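# Twist the filler cap out of the blender lid, set it down

## Task

Remove the little filler cap from the blender lid and put it down on the table. It is locked in the lid: rotate it counter-clockwise until it stops, and then it can be lifted free. The jar must finish standing upright on its base, nothing may count as done if it stays put only because the robot is holding it, and at the end both hands must release and pull away.

## Robot and tools

Robot: two arms, left_arm and right_arm. Each ends in an identical five-finger right hand, so hand numbers and axes mean the same on both; they are not mirror images.

World frame: all reported poses share one frame. The origin sits on the table top between the arms, +z is up, +x points out over the table, and left_arm is on the +y side. The words left and right are only arm names, not image sides.

Hand point: a spot fixed to the palm, 0.05 m in front of it, where index pad and thumb tip meet in a pinch. Its axes are +z along the straight fingers, +y out of the palm, and +x across the palm toward the little finger. Straight fingers reach 0.06 to 0.07 m past the point along +z. A wrist bracket on the little-finger side sticks out 0.03 m beyond the point along +y and 0.11 m across the palm, and it can collide. Rotating the hand, especially about x or y, shifts the point slightly.

execute_actions(actions): a list of actions run one after another. Each action is a table of at most 15 rows; each row lasts one 1/30 s step, and if fewer than 15 rows are given the last row repeats. Every row is one flat list of 28 numbers in [-1, 1] covering both arms, even if one arm is idle: left dx, dy, dz, rx, ry, rz, then left hand little, ring, middle, index, thumb_bend, thumb_turn, force_limit, speed, then the same 14 for the right arm. dx to rz are an offset of the target from the hand point's measured pose at the start of that action (for a call's first action, the pose in the latest result), expressed in the hand point's own axes. Rows do not add up; each is measured from that same start. Scale: 1.0 equals 0.6 m or 180 degrees; rx, ry, rz form one rotation vector. Each step the command is clipped to 100 mm and 16 degrees from the measured pose, so large offsets need several actions. An empty list just returns the current state and images.

Hand numbers are absolute targets, not offsets. For the four fingers and thumb_bend, +1 is straight and -1 fully curled. thumb_turn +1 puts the thumb beside the palm, -1 in front of it facing the fingers. A pinch is roughly index -0.22, thumb_bend -0.75, thumb_turn -0.57. force_limit maps -1..+1 linearly to about 0..10 N at the fingertip (0..15 N for both thumb motors) and only stops closing. speed maps -1..+1 to nearly zero..full, full travel taking 0.6 s; close at -0.9 or slower for a soft grip. A wrap grip with the thumb in front fits objects 0.035 to 0.08 m wide; turn the thumb before arriving. There is no 'no change' value: to keep a hand as it is, repeat its last eight numbers, or before any command use its hand_measured six plus hand_force_limit and hand_speed.

move(target, speed, stop_force, blocking): target is one 28-number row as above; its pose parts are offsets from the pose in the latest result that showed one. Each hand point travels in a straight line; all paths finish together, lasting 0.5 to 10 s. speed is the path's top speed in m/s, 0.002 to 0.5 (default 0.25), with rotation capped at twice that in rad/s. The hand numbers are sent at the start. stop_force, in N from 13 to 80, one value for both arms, ends an arm's path once its wrist sensor feels that much extra push against the motion; use it with a very slow speed, avoid it when the hand rotates, and leave it out when backing away from a contact. blocking=false returns after 0.5 s while motion continues; it cannot be combined with stop_force, and other motions are refused until a result shows the end, so use wait(0) or stop. The 'move:' line reports each arm's ending: done, off_target, moving, held, contact or fault, plus limits=paced (pose clipped) or limits=held (steps blocked, after which the arm may surge).

wait(seconds): 0 to 10; arms hold their last command. stop(): brakes a running move. zoom_image(camera, region): camera is cam_high (896x504), cam_left_wrist or cam_right_wrist (both 504x504 fisheye); region is [x0, y0, x1, y1] in pixels, at most 504 by 504. show_instructions(): shows the reference images. finished_scene(scene): ends the given scene, irreversibly.

Results: the state line lists each hand point's position (m), quaternion wxyz and velocities; printed positions may drift at long reach. 'Hand target' lines show where each arm is being driven. 'pose unreachable' means the clearance check altered or blocked that arm. hand_measured, hand_stopped_by (moving, target, force, stalled, fault) and hand_load_n give six values in motor order; load is positive when pushing a finger open, and a lost grip shows as loads near 0. Wrist force and torque are in the end effector's axes, with noise, offsets up to about 5.5 N and saturation near 100 N. Joint torque readings are unreliable. MOTOR HOT warns at 70 °C; at 85 °C the arm is braked for a long time.

Avoid: arms are stiff, so driving a target even a little past a firm contact can trigger a fault; an outside force of 150 N or a joint over its load limit (elbow 130 N m, wrists 46.9 N m) halts that arm for 10 s. Never let the arms strike or press on each other. Do not knock or place anything off the table, drop the cap or tip the jar, and do not slam. Loose items may get nudged occasionally. The robot keeps its last command while you are thinking.

Each tool is called after "Request:" as a command line: name --argument value for each argument, lists and objects as JSON in quotes; but a table of rows of numbers goes row by row, as --pt "numbers of a row", without its own name.

Reference images:

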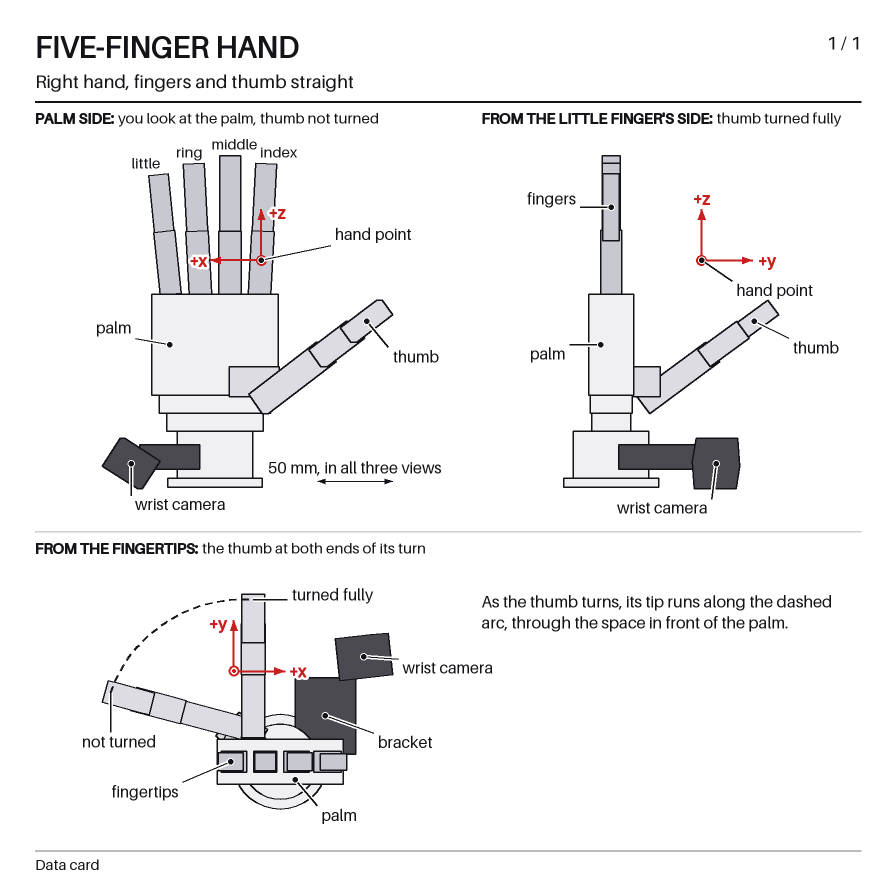

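## Session

I'll start by looking at the current state of the scene.

Request:
execute_actions --actions '[]'

Scene clock: 0.00 s.
left_arm: end_effector_position=(-0.1307, +1.2861, +0.6506) hand_measured=(+1.000, +1.000, +1.000, +1.000, +1.000, +1.000) hand_load_n=(+0.0, +0.0, +0.0, +0.0, +0.0, +0.0) hand_stopped_by=(target, target, target, target, target, target) hand_force_limit=0.00 hand_speed=-0.80 end_effector_quat_wxyz=(+0.027, -0.665, +0.746, -0.027) end_effector_velocity=(+0.000, -0.000, -0.000) end_effector_angular_velocity=(-0.001, -0.000, +0.002) | right_arm: end_effector_position=(-0.0504, -1.0275, +0.6635) hand_measured=(+1.000, +1.000, +1.000, +1.000, +1.000, +1.000) hand_load_n=(+0.0, +0.0, +0.0, +0.0, +0.0, +0.0) hand_stopped_by=(target, target, target, target, target, target) hand_force_limit=0.00 hand_speed=-0.80 end_effector_quat_wxyz=(+0.015, +0.818, +0.574, -0.011) end_effector_velocity=(-0.001, +0.000, +0.000) end_effector_angular_velocity=(+0.000, -0.002, -0.002)
Joint positions: left_arm=[ 1.27  -1.55   1.32   1.782  1.645 -1.778] | right_arm=[-2.054 -1.57   1.324  1.786  1.551 -1.841]
Joint velocities: left_arm=[ 0.     0.     0.     0.001  0.001 -0.002] | right_arm=[-0.003 -0.     0.     0.001 -0.001 -0.   ]
Joint torques (N m, as the arm reports them, + toward a larger angle): no reading
Motor temperatures (°C, as the motors report them): left_arm=[27 27 27 32 32 33] | right_arm=[27 27 26 33 33 30]
Wrist force (N, on the end effector, along its own x y z axes, offset not removed): no reading
Wrist torque (N m, same axes, about the end effector's origin, offset not removed): no reading
Hand target (left_arm): -0.131, +1.286, +0.651; +0.027, -0.665, +0.746, -0.027
Hand target (right_arm): -0.050, -1.028, +0.663; +0.015, +0.818, +0.574, -0.011

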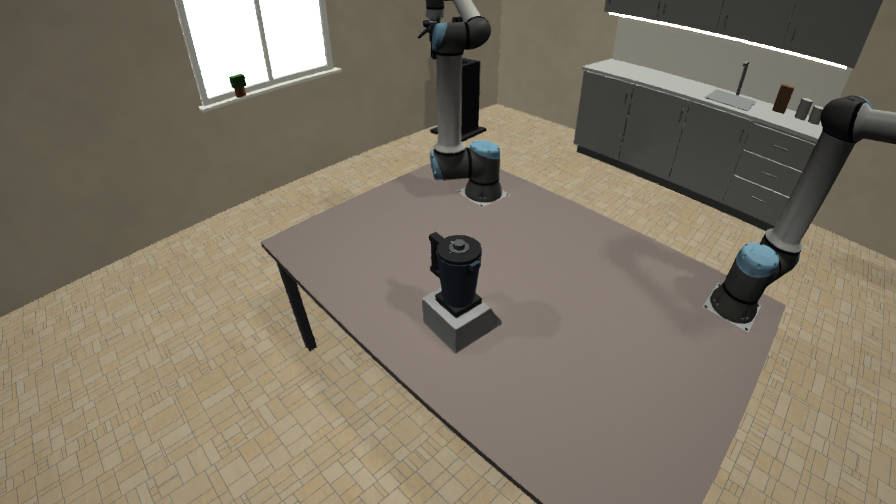

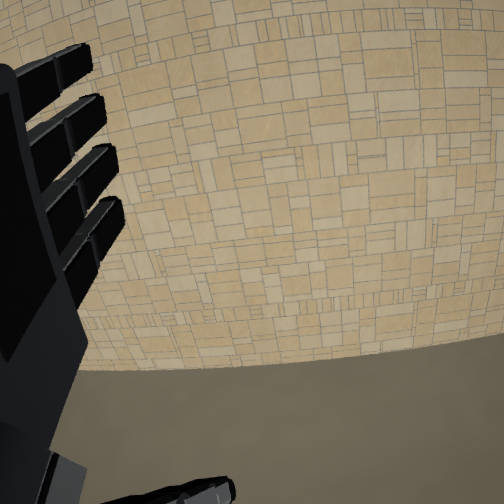

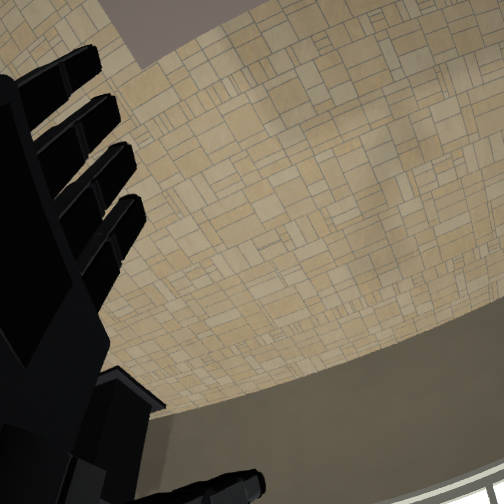

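Request:
zoom_image --camera "cam_high" --region '[400, 210, 520, 360]'

Request:
zoom_image --camera "cam_high" --region '[425, 225, 495, 280]'

Region (400, 210, 520, 360) of cam_high's 896x504 image, scaled by 3.360, with more detail than that image has; it fills the left 403 columns of this view, and the rest is white.

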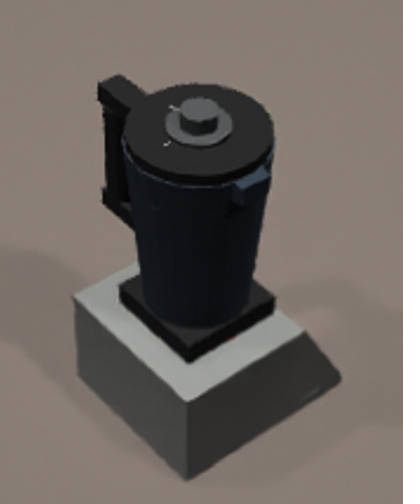

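Region (425, 225, 495, 280) of cam_high's 896x504 image, scaled by 7.200, with more detail than that image has; it fills the top 396 rows of this view, and the rest is white.

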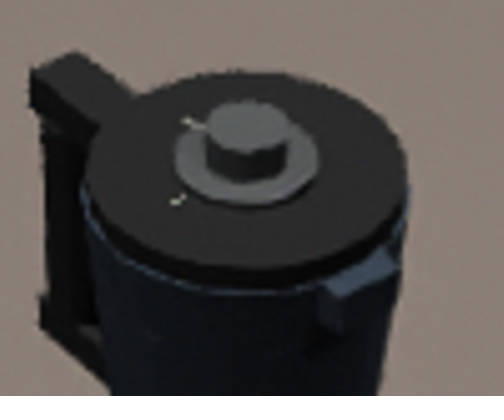

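Request:
move --target '[0.3358,-0.956,0.1227,0,0,0.139, 1,1,1,1,1,1,0,-0.8, 0.6437,0.6542,0.091,0,0,-0.583, 1,1,0.3,0.3,0.2,-1,0,0]' --speed 0.45

Scene clock: 6.17 s.
left_arm: end_effector_position=(+0.4209, +1.0207, +0.6212) hand_measured=(+1.000, +1.000, +1.000, +1.000, +1.000, +1.000) hand_load_n=(+0.0, +0.0, +0.0, +0.0, +0.0, +0.0) hand_stopped_by=(target, target, target, target, target, target) hand_force_limit=0.00 hand_speed=-0.80 end_effector_quat_wxyz=(+0.033, -0.488, +0.872, -0.022) end_effector_velocity=(+0.003, -0.001, +0.000) end_effector_angular_velocity=(+0.001, +0.000, -0.001) | right_arm: end_effector_position=(+0.4493, -0.8014, +0.6001) hand_measured=(+1.000, +1.000, +0.300, +0.300, +0.200, -1.000) hand_load_n=(+0.0, +0.0, +0.0, +0.0, +0.0, +0.0) hand_stopped_by=(target, target, target, target, target, target) hand_force_limit=0.00 hand_speed=0.00 end_effector_quat_wxyz=(-0.000, +0.044, +0.999, -0.019) end_effector_velocity=(+0.004, +0.001, +0.001) end_effector_angular_velocity=(-0.001, -0.000, +0.009)
Joint positions: left_arm=[ 0.062 -1.452  1.257  1.687  1.579 -2.55 ] | right_arm=[-0.903 -1.495  1.352  1.682  1.592 -2.522]
Joint velocities: left_arm=[-0.002  0.004 -0.005  0.001 -0.001 -0.001] | right_arm=[ 0.008  0.004 -0.007  0.002 -0.    -0.001]
Joint torques (N m, as the arm reports them, + toward a larger angle): left_arm=[-11.94 -32.64 -44.33   6.49  -3.04  -2.68] | right_arm=[ 12.99 -25.9  -43.8    6.56   3.06  -2.11]
Motor temperatures (°C, as the motors report them): left_arm=[27 27 27 32 32 33] | right_arm=[27 27 26 33 33 30]
Wrist force (N, on the end effector, along its own x y z axes, offset not removed): left_arm=[0.9 -3.9 0.9] | right_arm=[1.2 2.3 2.2]
Wrist torque (N m, same axes, about the end effector's origin, offset not removed): left_arm=[-0.76 -0.15 -0.17] | right_arm=[0.13 -0.35 -0.32]
Hand target (left_arm): +0.421, +1.021, +0.621; +0.033, -0.488, +0.872, -0.022
Hand target (right_arm): +0.450, -0.801, +0.600; -0.000, +0.043, +0.999, -0.019
Off the commanded pose (left_arm): 0.001 m, 0 deg.
Off the commanded pose (right_arm): 0.002 m, 0 deg.
move: done
camera_calibration (this result's frames):
cam_left_wrist: T_world_to_cam=[[-0.819367, 0.567915, -0.0781687, -0.189759], [0.445259, 0.716346, 0.537208, -1.24505], [0.361084, 0.405365, -0.83982, 0.0843427], [0, 0, 0, 1]] pos_world=[0.368431, 0.965461, 0.724848]
cam_right_wrist: T_world_to_cam=[[0.208655, 0.975506, -0.0696519, 0.732787], [0.836847, -0.141232, 0.528905, -0.800415], [0.506113, -0.168647, -0.845818, 0.268954], [0, 0, 0, 1]] pos_world=[0.380804, -0.782524, 0.70187]

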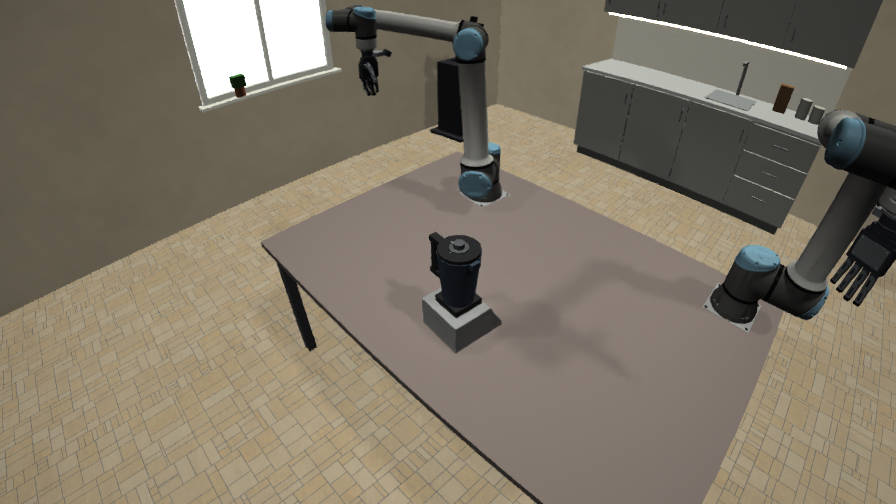

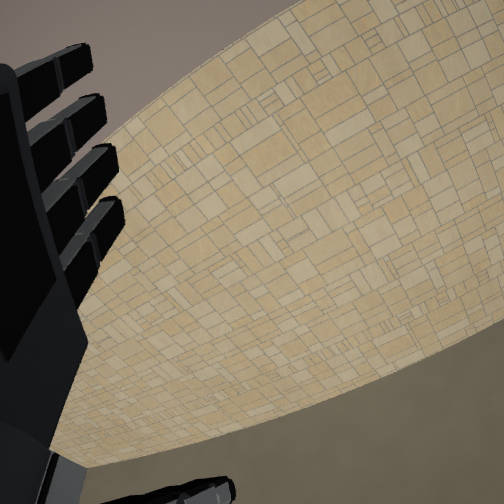

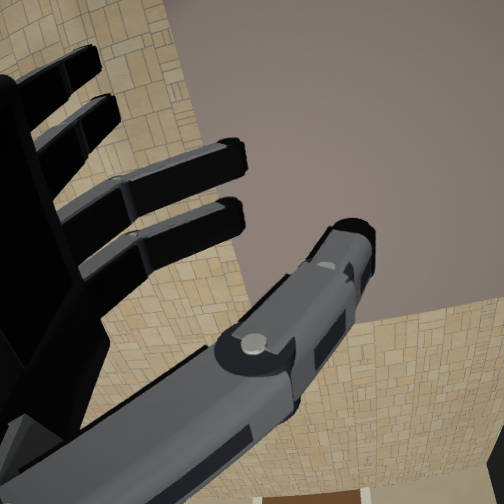

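Request:
move --target '[0.6267,-0.9548,0.1807,0.2632,0.1749,0.2869, 1,1,1,1,1,1,0,-0.8, -0.2673,0.9686,0.1306,0.2786,-0.2083,-0.3465, 1,1,0.3,0.3,0.6,-1,0,0]' --speed 0.45

Scene clock: 11.83 s.
left_arm: end_effector_position=(+0.7202, +0.4000, +0.5398) hand_measured=(+1.000, +1.000, +1.000, +1.000, +1.000, +1.000) hand_load_n=(+0.0, +0.0, +0.0, +0.0, +0.0, +0.0) hand_stopped_by=(target, target, target, target, target, target) hand_force_limit=0.00 hand_speed=-0.80 end_effector_quat_wxyz=(+0.001, -0.000, +0.887, -0.462) end_effector_velocity=(+0.002, -0.003, +0.000) end_effector_angular_velocity=(-0.003, -0.001, -0.004) | right_arm: end_effector_position=(+0.6606, -0.2414, +0.5003) hand_measured=(+1.000, +1.000, +0.300, +0.300, +0.600, -1.000) hand_load_n=(+0.0, +0.0, +0.0, +0.0, +0.0, +0.0) hand_stopped_by=(target, target, target, target, target, target) hand_force_limit=0.00 hand_speed=0.00 end_effector_quat_wxyz=(+0.268, -0.465, +0.730, -0.422) end_effector_velocity=(+0.001, -0.000, -0.002) end_effector_angular_velocity=(-0.007, +0.000, +0.001)
Joint positions: left_arm=[-0.443 -1.061  0.9    1.162  2.392 -2.288] | right_arm=[ 0.449 -1.516  1.538  0.647  2.204 -2.706]
Joint velocities: left_arm=[-0.001  0.006 -0.008  0.002  0.004  0.002] | right_arm=[ 0.002  0.002  0.001 -0.004  0.005 -0.006]
Joint torques (N m, as the arm reports them, + toward a larger angle): left_arm=[-14.   -69.2  -43.71   5.06   3.52   1.71] | right_arm=[ 11.97 -26.07 -46.63  -0.83   3.41  -2.09]
Motor temperatures (°C, as the motors report them): left_arm=[27 27 27 32 32 33] | right_arm=[27 27 26 33 33 30]
Wrist force (N, on the end effector, along its own x y z axes, offset not removed): left_arm=[1.0 -4.0 0.2] | right_arm=[-0.7 2.8 -0.4]
Wrist torque (N m, same axes, about the end effector's origin, offset not removed): left_arm=[-0.69 -0.22 -0.11] | right_arm=[0.30 0.05 -0.42]
Hand target (left_arm): +0.720, +0.400, +0.540; +0.001, -0.000, +0.887, -0.462
Hand target (right_arm): +0.661, -0.241, +0.500; +0.268, -0.465, +0.730, -0.423
Off the commanded pose (left_arm): 0.001 m, 0 deg.
Off the commanded pose (right_arm): 0.002 m, 0 deg.
move: done
camera_calibration (this result's frames):
cam_left_wrist: T_world_to_cam=[[0.0540219, 0.564352, -0.823765, 0.176578], [0.861814, 0.390323, 0.323922, -0.944446], [0.50434, -0.727431, -0.46528, 0.30721], [0, 0, 0, 1]] pos_world=[0.649459, 0.49246, 0.594324]
cam_right_wrist: T_world_to_cam=[[-0.372028, 0.307879, -0.875674, 0.761184], [-0.0129524, 0.941576, 0.336553, 0.073607], [0.928131, 0.136549, -0.346305, -0.28299], [0, 0, 0, 1]] pos_world=[0.546787, -0.265017, 0.543776]

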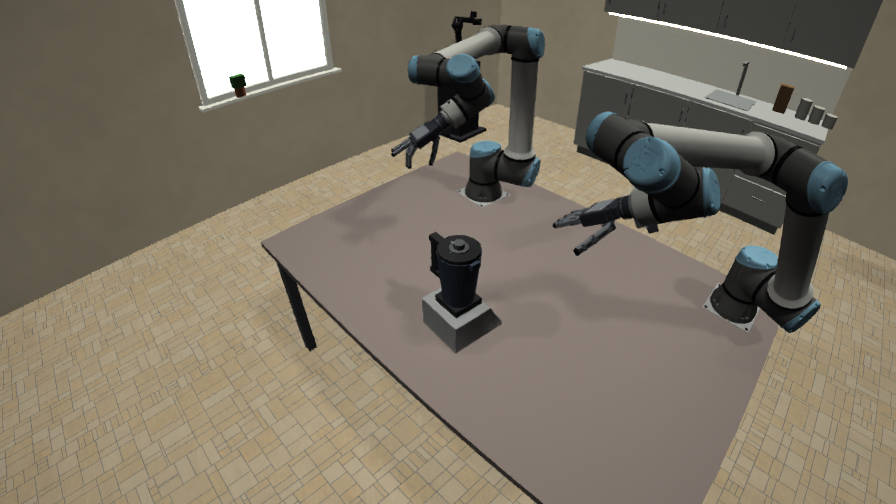

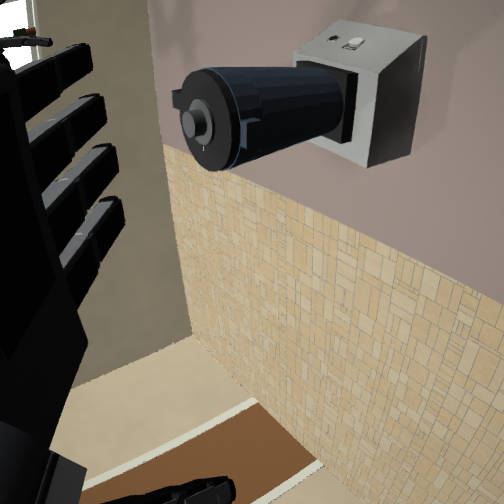

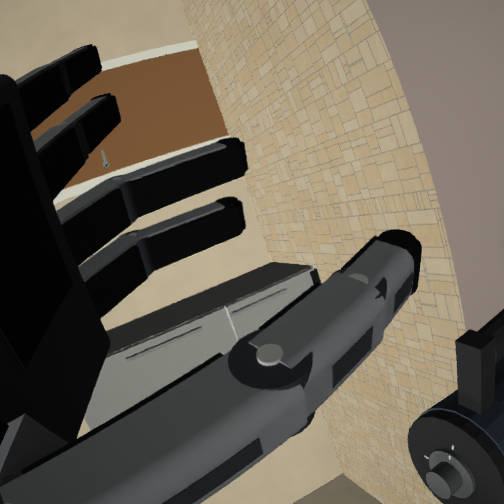

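Request:
zoom_image --camera "cam_left_wrist" --region '[150, 50, 290, 190]'

Request:
zoom_image --camera "cam_right_wrist" --region '[384, 384, 504, 504]'

Region (150, 50, 290, 190) of cam_left_wrist's 504x504 image, scaled by 3.600, with more detail than that image has.

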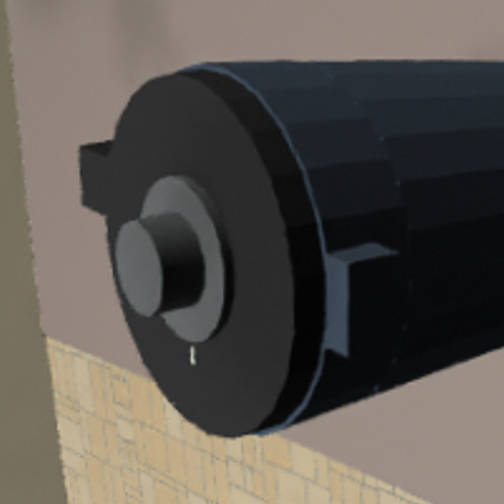

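Region (384, 384, 504, 504) of cam_right_wrist's 504x504 image, scaled by 4.200, with more detail than that image has.

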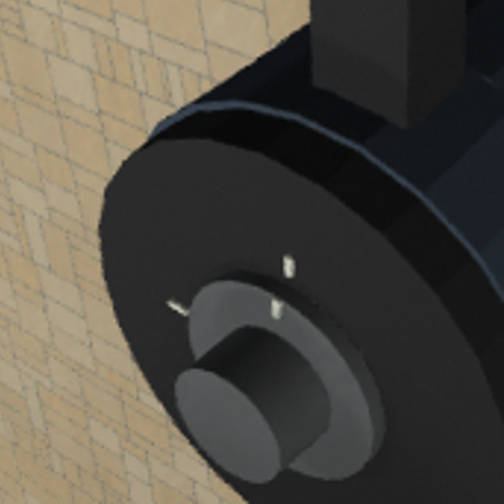

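Request:
move --target '[0,0,0,0,0,0, 1,1,1,1,1,1,0,-0.8, -0.4771,0.1441,-0.0486,0,0,0, 1,1,0.3,0.3,0.6,-1,0,0]' --speed 0.3

Scene clock: 14.27 s.
left_arm: end_effector_position=(+0.7202, +0.3999, +0.5398) hand_measured=(+1.000, +1.000, +1.000, +1.000, +1.000, +1.000) hand_load_n=(+0.0, +0.0, +0.0, +0.0, +0.0, +0.0) hand_stopped_by=(target, target, target, target, target, target) hand_force_limit=0.00 hand_speed=-0.80 end_effector_quat_wxyz=(+0.001, -0.000, +0.887, -0.462) end_effector_velocity=(-0.000, +0.000, +0.000) end_effector_angular_velocity=(+0.001, +0.000, +0.001) | right_arm: end_effector_position=(+0.7200, +0.0465, +0.4406) hand_measured=(+1.000, +1.000, +0.300, +0.300, +0.600, -1.000) hand_load_n=(+0.0, +0.0, +0.0, +0.0, +0.0, +0.0) hand_stopped_by=(target, target, target, target, target, target) hand_force_limit=0.00 hand_speed=0.00 end_effector_quat_wxyz=(+0.268, -0.465, +0.730, -0.423) end_effector_velocity=(+0.001, +0.003, -0.001) end_effector_angular_velocity=(-0.000, +0.003, -0.001)
Joint positions: left_arm=[-0.443 -1.061  0.9    1.162  2.392 -2.288] | right_arm=[ 0.796 -1.051  1.072  0.881  2.453 -2.37 ]
Joint velocities: left_arm=[ 0.    -0.    -0.     0.001 -0.001 -0.   ] | right_arm=[ 0.002  0.008 -0.012  0.01   0.001  0.006]
Joint torques (N m, as the arm reports them, + toward a larger angle): left_arm=[ 17.81 -92.66 -30.19   0.39  -1.78  -2.58] | right_arm=[ 13.47 -62.95 -45.13   4.55   4.1    2.46]
Motor temperatures (°C, as the motors report them): left_arm=[27 27 27 32 32 33] | right_arm=[27 27 26 33 33 30]
Wrist force (N, on the end effector, along its own x y z axes, offset not removed): left_arm=[-0.4 -2.9 1.4] | right_arm=[-0.4 2.2 1.1]
Wrist torque (N m, same axes, about the end effector's origin, offset not removed): left_arm=[-0.60 0.00 -0.20] | right_arm=[0.24 -0.06 -0.41]
Hand target (left_arm): +0.720, +0.400, +0.540; +0.001, -0.000, +0.887, -0.462
Hand target (right_arm): +0.720, +0.047, +0.441; +0.268, -0.465, +0.730, -0.423
Off the commanded pose (left_arm): 0.000 m, 0 deg.
Off the commanded pose (right_arm): 0.001 m, 0 deg.
move: done
camera_calibration (this result's frames):
cam_left_wrist: T_world_to_cam=[[0.0540316, 0.56435, -0.823765, 0.176579], [0.86182, 0.390308, 0.323922, -0.944435], [0.504328, -0.72744, -0.46528, 0.307215], [0, 0, 0, 1]] pos_world=[0.649455, 0.492448, 0.594325]
cam_right_wrist: T_world_to_cam=[[-0.371457, 0.307422, -0.876077, 0.642122], [-0.0137766, 0.941662, 0.336277, -0.17586], [0.928348, 0.136982, -0.345552, -0.398645], [0, 0, 0, 1]] pos_world=[0.606179, 0.0228052, 0.483934]

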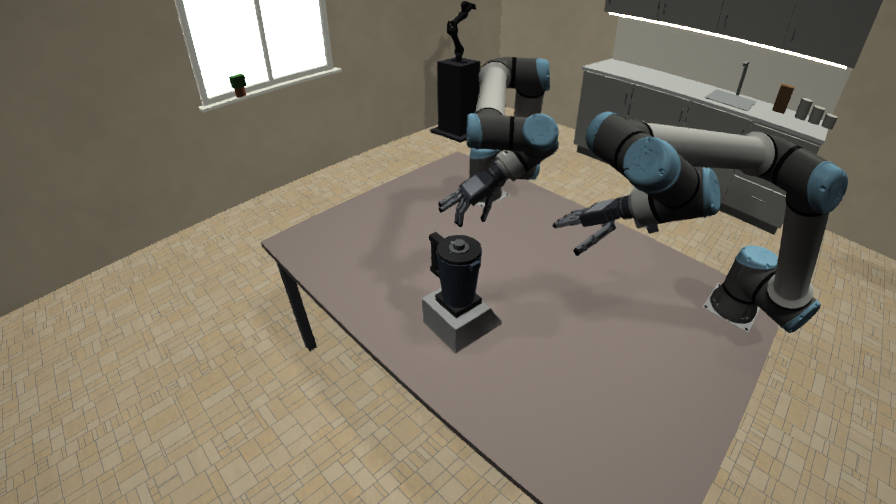

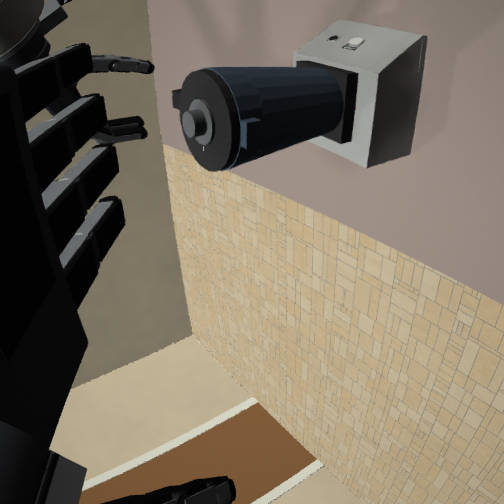

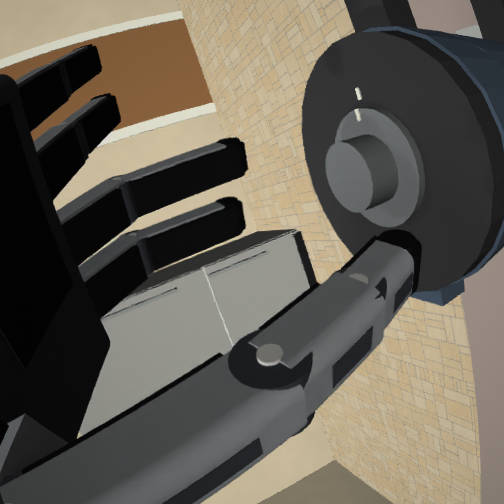

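Request:
zoom_image --camera "cam_right_wrist" --region '[290, 70, 470, 250]'

Region (290, 70, 470, 250) of cam_right_wrist's 504x504 image, scaled by 2.800, with more detail than that image has.

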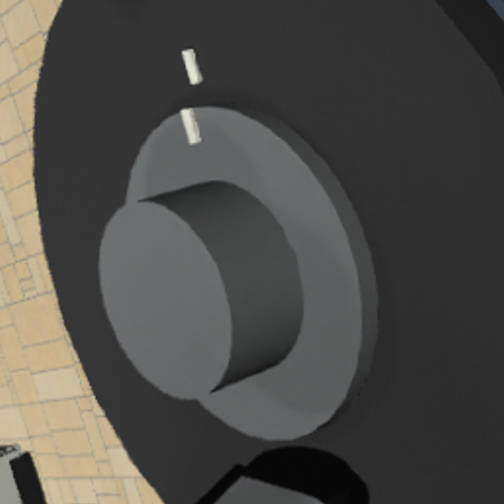

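Request:
move --target '[0,0,0,0,0,0, 1,1,1,1,1,1,0,-0.8, -0.0244,0.0044,0.0943,0,0,0, 1,1,0.3,0.3,0.6,-1,0,0]' --speed 0.1

Scene clock: 16.17 s.
left_arm: end_effector_position=(+0.7202, +0.4000, +0.5398) hand_measured=(+1.000, +1.000, +1.000, +1.000, +1.000, +1.000) hand_load_n=(+0.0, +0.0, +0.0, +0.0, +0.0, +0.0) hand_stopped_by=(target, target, target, target, target, target) hand_force_limit=0.00 hand_speed=-0.80 end_effector_quat_wxyz=(+0.001, -0.000, +0.887, -0.462) end_effector_velocity=(+0.000, -0.000, -0.000) end_effector_angular_velocity=(+0.000, +0.001, +0.001) | right_arm: end_effector_position=(+0.7691, +0.0396, +0.4103) hand_measured=(+1.000, +1.000, +0.300, +0.300, +0.600, -1.000) hand_load_n=(+0.0, +0.0, +0.0, +0.0, +0.0, +0.0) hand_stopped_by=(target, target, target, target, target, target) hand_force_limit=0.00 hand_speed=0.00 end_effector_quat_wxyz=(+0.268, -0.465, +0.730, -0.423) end_effector_velocity=(+0.001, +0.002, -0.002) end_effector_angular_velocity=(-0.000, +0.001, +0.004)
Joint positions: left_arm=[-0.443 -1.061  0.9    1.162  2.392 -2.288] | right_arm=[ 0.752 -1.003  1.045  0.821  2.425 -2.422]
Joint velocities: left_arm=[-0.     0.    -0.     0.    -0.    -0.001] | right_arm=[ 0.001  0.003 -0.001 -0.003 -0.002 -0.003]
Joint torques (N m, as the arm reports them, + toward a larger angle): left_arm=[  9.4  -92.69 -30.06   0.37  -1.89  -2.49] | right_arm=[-16.03 -68.86 -45.85   0.06  -1.4   -2.22]
Motor temperatures (°C, as the motors report them): left_arm=[27 27 27 32 32 33] | right_arm=[27 27 26 33 33 30]
Wrist force (N, on the end effector, along its own x y z axes, offset not removed): left_arm=[0.7 -4.7 2.9] | right_arm=[-0.6 3.7 2.9]
Wrist torque (N m, same axes, about the end effector's origin, offset not removed): left_arm=[-0.97 -0.24 -0.19] | right_arm=[0.35 -0.01 -0.42]
Hand target (left_arm): +0.720, +0.400, +0.540; +0.001, -0.000, +0.887, -0.462
Hand target (right_arm): +0.769, +0.040, +0.410; +0.268, -0.465, +0.730, -0.423
Off the commanded pose (left_arm): 0.000 m, 0 deg.
Off the commanded pose (right_arm): 0.000 m, 0 deg.
move: done
camera_calibration (this result's frames):
cam_left_wrist: T_world_to_cam=[[0.0540218, 0.564352, -0.823765, 0.176578], [0.861813, 0.390323, 0.323922, -0.944446], [0.50434, -0.727431, -0.46528, 0.307209], [0, 0, 0, 1]] pos_world=[0.649459, 0.49246, 0.594324]
cam_right_wrist: T_world_to_cam=[[-0.371511, 0.30748, -0.876034, 0.635907], [-0.0136898, 0.94165, 0.336316, -0.158597], [0.928328, 0.136938, -0.345624, -0.453697], [0, 0, 0, 1]] pos_world=[0.655255, 0.0159423, 0.453607]

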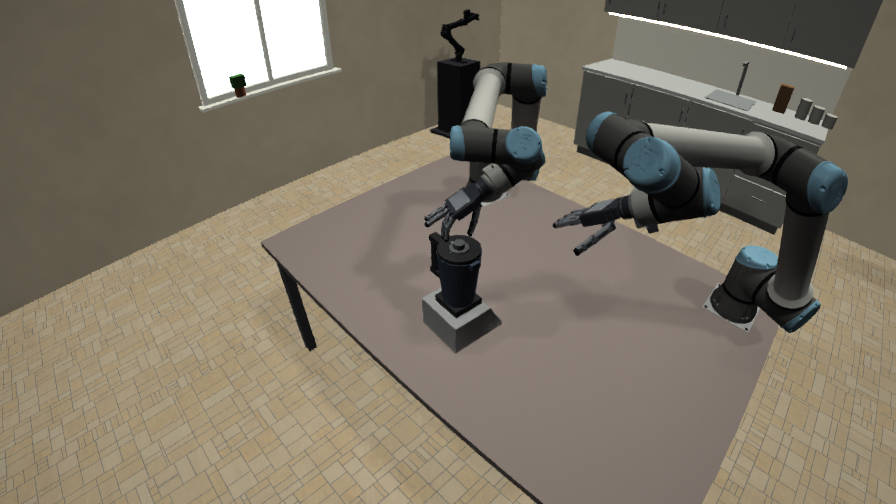

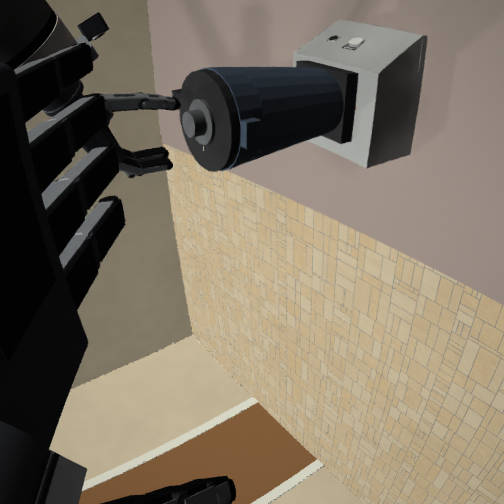

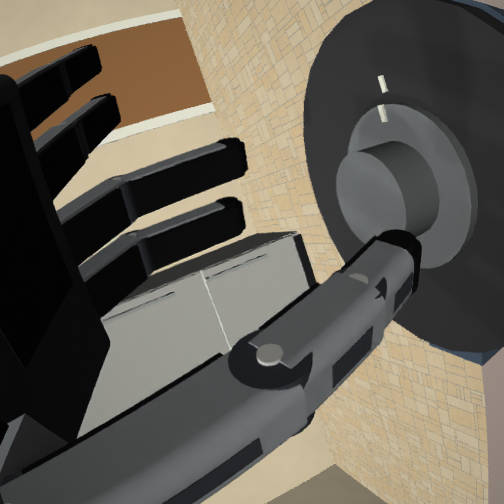

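Request:
zoom_image --camera "cam_right_wrist" --region '[300, 60, 504, 290]'

Request:
zoom_image --camera "cam_left_wrist" --region '[100, 60, 250, 190]'

Request:
zoom_image --camera "cam_high" --region '[410, 170, 510, 270]'

Region (300, 60, 504, 290) of cam_right_wrist's 504x504 image, scaled by 2.191, with more detail than that image has; it fills the left 447 columns of this view, and the rest is white.

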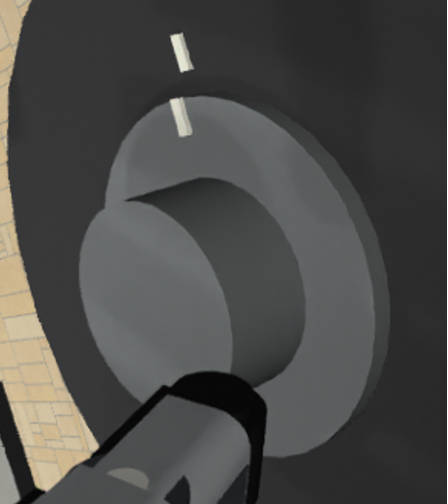

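Region (100, 60, 250, 190) of cam_left_wrist's 504x504 image, scaled by 3.360, with more detail than that image has; it fills the top 437 rows of this view, and the rest is white.

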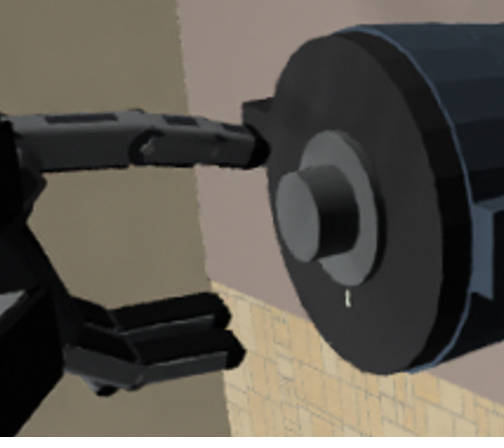

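Region (410, 170, 510, 270) of cam_high's 896x504 image, scaled by 5.040, with more detail than that image has.

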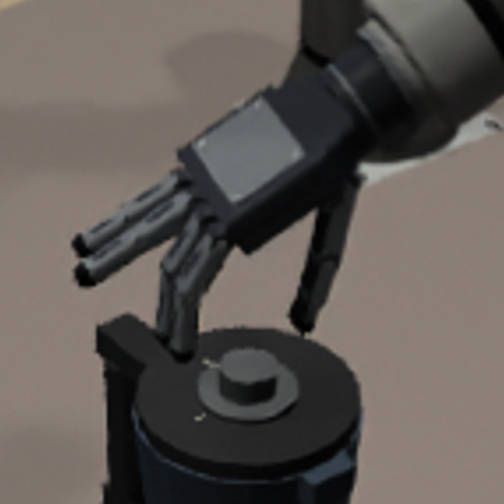

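Request:
move --target '[0,0,0,0,0,0, 1,1,1,1,1,1,0,-0.8, 0,0.0423,0.0244,0,0,0, 1,1,0.3,0.3,0.6,-1,0,0]' --speed 0.04 --stop_force 13

Scene clock: 18.57 s.
left_arm: end_effector_position=(+0.7202, +0.4000, +0.5398) hand_measured=(+1.000, +1.000, +1.000, +1.000, +1.000, +1.000) hand_load_n=(+0.0, +0.0, +0.0, +0.0, +0.0, +0.0) hand_stopped_by=(target, target, target, target, target, target) hand_force_limit=0.00 hand_speed=-0.80 end_effector_quat_wxyz=(+0.001, -0.000, +0.887, -0.462) end_effector_velocity=(+0.000, +0.000, +0.000) end_effector_angular_velocity=(+0.001, -0.001, -0.000) | right_arm: end_effector_position=(+0.7691, +0.0397, +0.3813) hand_measured=(+1.000, +1.000, +0.300, +0.300, +0.600, -1.000) hand_load_n=(+0.0, +0.0, +0.0, +0.0, +0.0, +0.0) hand_stopped_by=(target, target, target, target, target, target) hand_force_limit=0.00 hand_speed=0.00 end_effector_quat_wxyz=(+0.268, -0.465, +0.730, -0.423) end_effector_velocity=(+0.000, -0.001, -0.003) end_effector_angular_velocity=(-0.002, -0.001, -0.002)
Joint positions: left_arm=[-0.443 -1.061  0.9    1.162  2.392 -2.288] | right_arm=[ 0.752 -1.     1.09   0.773  2.425 -2.422]
Joint velocities: left_arm=[ 0.    -0.     0.     0.    -0.001  0.001] | right_arm=[-0.001  0.     0.005 -0.004  0.002 -0.   ]
Joint torques (N m, as the arm reports them, + toward a larger angle): left_arm=[  2.89 -93.1  -31.18   0.77  -1.64  -2.69] | right_arm=[ 12.95 -68.4  -31.95   0.06   3.95  -2.53]
Motor temperatures (°C, as the motors report them): left_arm=[27 27 27 32 32 33] | right_arm=[27 27 26 33 33 30]
Wrist force (N, on the end effector, along its own x y z axes, offset not removed): left_arm=[-0.8 -2.2 1.4] | right_arm=[1.1 4.6 3.3]
Wrist torque (N m, same axes, about the end effector's origin, offset not removed): left_arm=[-0.49 0.07 -0.19] | right_arm=[0.43 -0.35 -0.29]
Hand target (left_arm): +0.720, +0.400, +0.540; +0.001, -0.000, +0.887, -0.462
Hand target (right_arm): +0.769, +0.040, +0.381; +0.268, -0.465, +0.730, -0.423
Off the commanded pose (left_arm): 0.000 m, 0 deg.
Off the commanded pose (right_arm): 0.000 m, 0 deg.
move: done
camera_calibration (this result's frames):
cam_left_wrist: T_world_to_cam=[[0.0540215, 0.564352, -0.823765, 0.176578], [0.861813, 0.390323, 0.323922, -0.944446], [0.50434, -0.727431, -0.46528, 0.30721], [0, 0, 0, 1]] pos_world=[0.649459, 0.492461, 0.594324]
cam_right_wrist: T_world_to_cam=[[-0.371477, 0.30759, -0.87601, 0.610515], [-0.0136129, 0.941621, 0.3364, -0.14898], [0.928342, 0.13689, -0.345603, -0.463748], [0, 0, 0, 1]] pos_world=[0.655281, 0.0159768, 0.424661]

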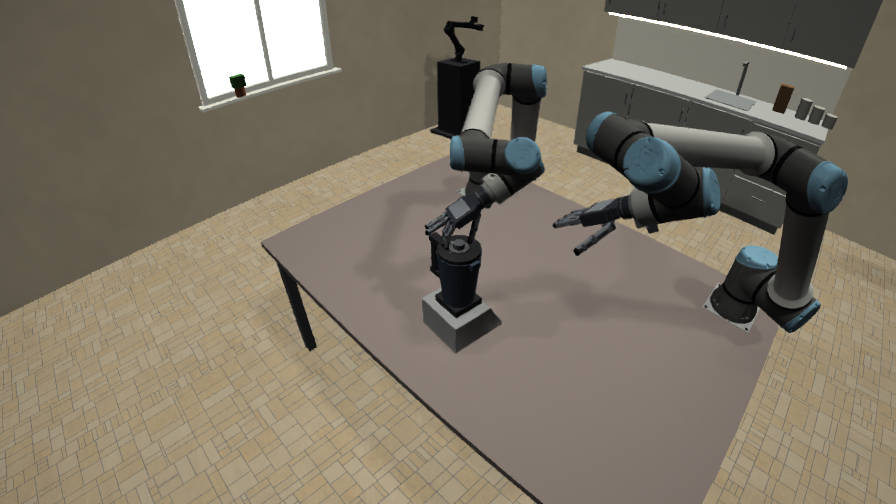

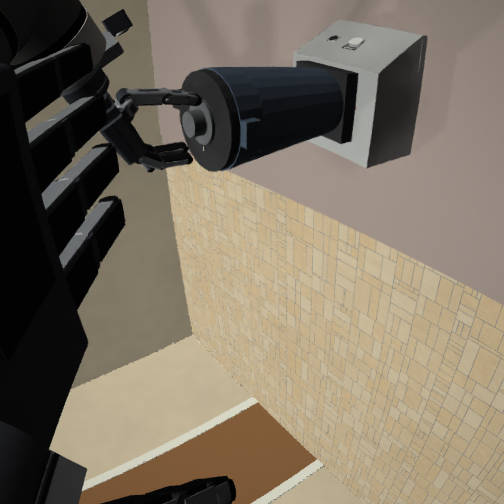

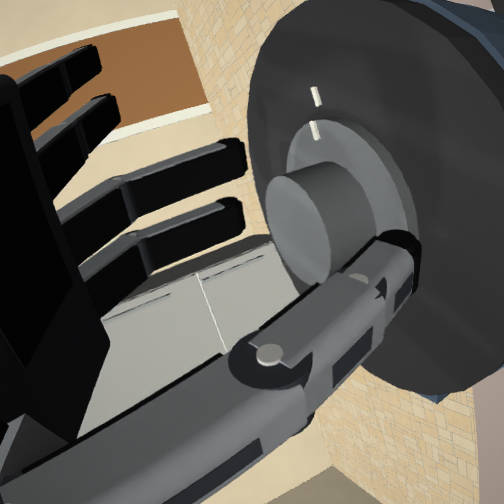

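Request:
zoom_image --camera "cam_right_wrist" --region '[200, 70, 450, 320]'

Request:
zoom_image --camera "cam_left_wrist" --region '[120, 65, 250, 185]'

Request:
zoom_image --camera "cam_high" --region '[420, 190, 500, 270]'

Region (200, 70, 450, 320) of cam_right_wrist's 504x504 image, scaled by 2.016, with more detail than that image has.

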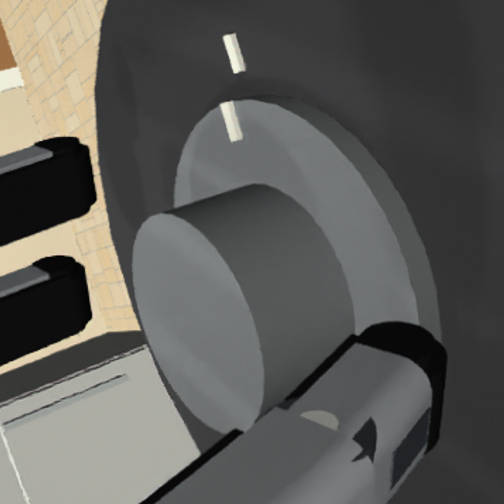

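Region (120, 65, 250, 185) of cam_left_wrist's 504x504 image, scaled by 3.877, with more detail than that image has; it fills the top 465 rows of this view, and the rest is white.

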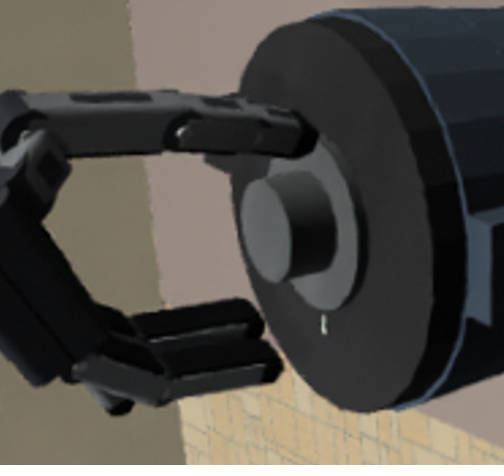

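Region (420, 190, 500, 270) of cam_high's 896x504 image, scaled by 6.300, with more detail than that image has.

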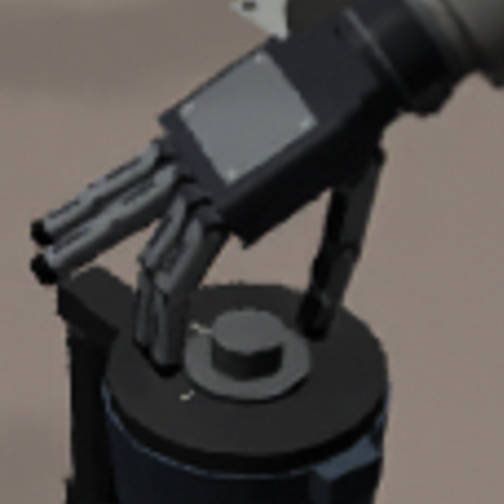

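Request:
move --target '[0,0,0,0,0,0, 1,1,1,1,1,1,0,-0.8, 0,0.0029,0.0017,0,0,0, 1,1,0.1,0.1,0.45,-1,-0.7,-0.5]' --speed 0.01

Request:
zoom_image --camera "cam_left_wrist" --region '[120, 65, 250, 185]'

Request:
zoom_image --camera "cam_high" --region '[420, 190, 500, 270]'

Scene clock: 20.10 s.
left_arm: end_effector_position=(+0.7202, +0.4000, +0.5398) hand_measured=(+1.000, +1.000, +1.000, +1.000, +1.000, +1.000) hand_load_n=(+0.0, +0.0, +0.0, +0.0, +0.0, +0.0) hand_stopped_by=(target, target, target, target, target, target) hand_force_limit=0.00 hand_speed=-0.80 end_effector_quat_wxyz=(+0.001, -0.000, +0.887, -0.462) end_effector_velocity=(+0.000, -0.000, -0.000) end_effector_angular_velocity=(-0.001, -0.001, -0.001) | right_arm: end_effector_position=(+0.7691, +0.0397, +0.3794) hand_measured=(+1.000, +1.000, +0.100, +0.100, +0.450, -1.000) hand_load_n=(+0.0, +0.0, +0.0, +0.0, +0.0, +0.0) hand_stopped_by=(target, target, target, target, target, target) hand_force_limit=-0.70 hand_speed=-0.50 end_effector_quat_wxyz=(+0.268, -0.465, +0.730, -0.423) end_effector_velocity=(-0.001, -0.000, -0.002) end_effector_angular_velocity=(-0.001, +0.001, +0.001)
Joint positions: left_arm=[-0.443 -1.061  0.9    1.162  2.392 -2.288] | right_arm=[ 0.752 -0.999  1.092  0.769  2.425 -2.422]
Joint velocities: left_arm=[-0.     0.    -0.    -0.001  0.001  0.001] | right_arm=[ 0.    -0.     0.003 -0.002 -0.    -0.001]
Joint torques (N m, as the arm reports them, + toward a larger angle): left_arm=[  3.47 -92.83 -30.81   0.84  -1.82  -2.43] | right_arm=[  8.29 -67.6  -32.15  -0.3    3.7    2.19]
Motor temperatures (°C, as the motors report them): left_arm=[27 27 27 32 32 33] | right_arm=[27 27 26 33 33 30]
Wrist force (N, on the end effector, along its own x y z axes, offset not removed): left_arm=[-0.3 -4.1 2.1] | right_arm=[1.2 1.5 3.2]
Wrist torque (N m, same axes, about the end effector's origin, offset not removed): left_arm=[-0.82 -0.02 -0.26] | right_arm=[-0.04 -0.29 -0.32]
Hand target (left_arm): +0.720, +0.400, +0.540; +0.001, -0.000, +0.887, -0.462
Hand target (right_arm): +0.769, +0.040, +0.379; +0.268, -0.465, +0.730, -0.423
Off the commanded pose (left_arm): 0.000 m, 0 deg.
Off the commanded pose (right_arm): 0.000 m, 0 deg.
move: done
camera_calibration (this result's frames):
cam_left_wrist: T_world_to_cam=[[0.0540218, 0.564352, -0.823765, 0.176578], [0.861814, 0.390323, 0.323922, -0.944446], [0.50434, -0.727431, -0.46528, 0.30721], [0, 0, 0, 1]] pos_world=[0.649459, 0.49246, 0.594324]
cam_right_wrist: T_world_to_cam=[[-0.371486, 0.307567, -0.876014, 0.608859], [-0.013627, 0.941627, 0.336383, -0.148328], [0.928339, 0.136899, -0.34561, -0.464405], [0, 0, 0, 1]] pos_world=[0.655286, 0.0159812, 0.422761]

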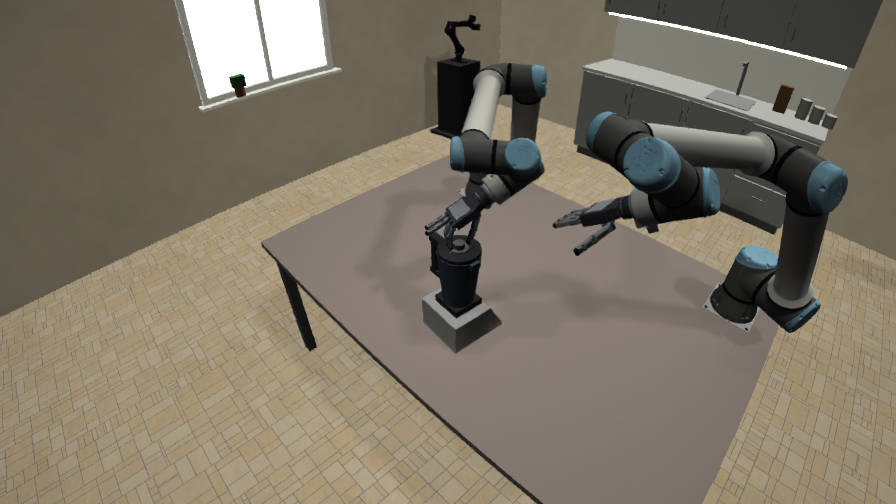

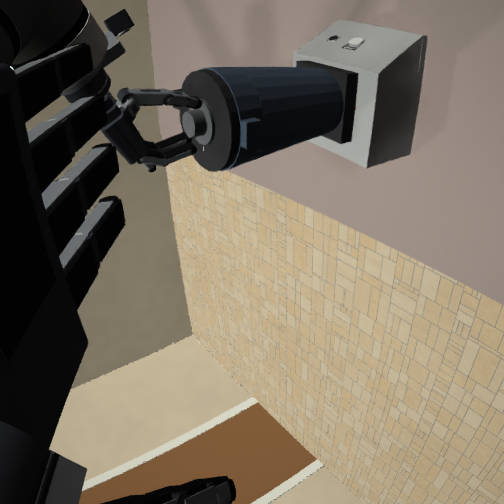

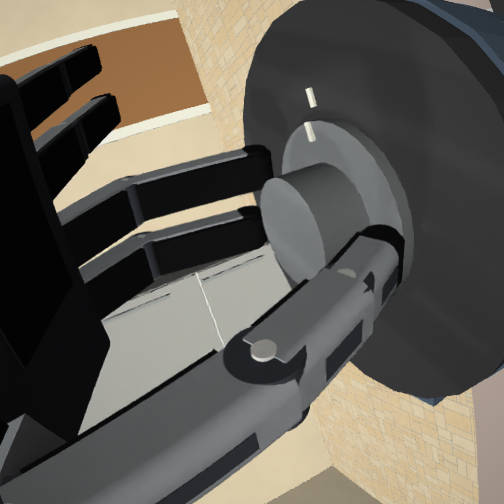

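Region (120, 65, 250, 185) of cam_left_wrist's 504x504 image, scaled by 3.877, with more detail than that image has; it fills the top 465 rows of this view, and the rest is white.

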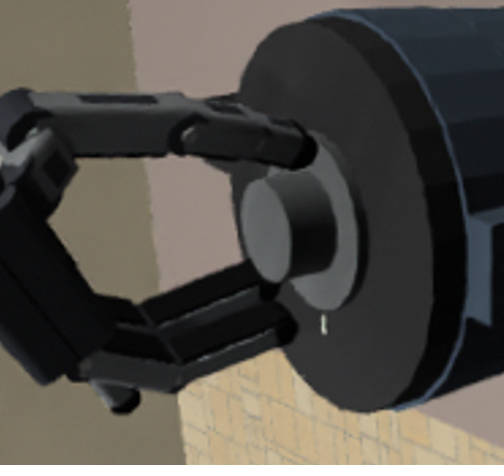

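Region (420, 190, 500, 270) of cam_high's 896x504 image, scaled by 6.300, with more detail than that image has.

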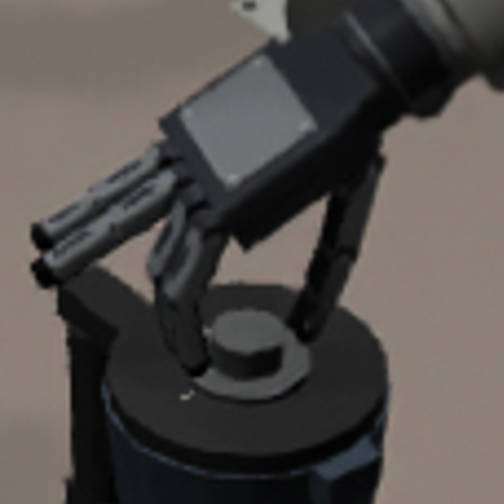

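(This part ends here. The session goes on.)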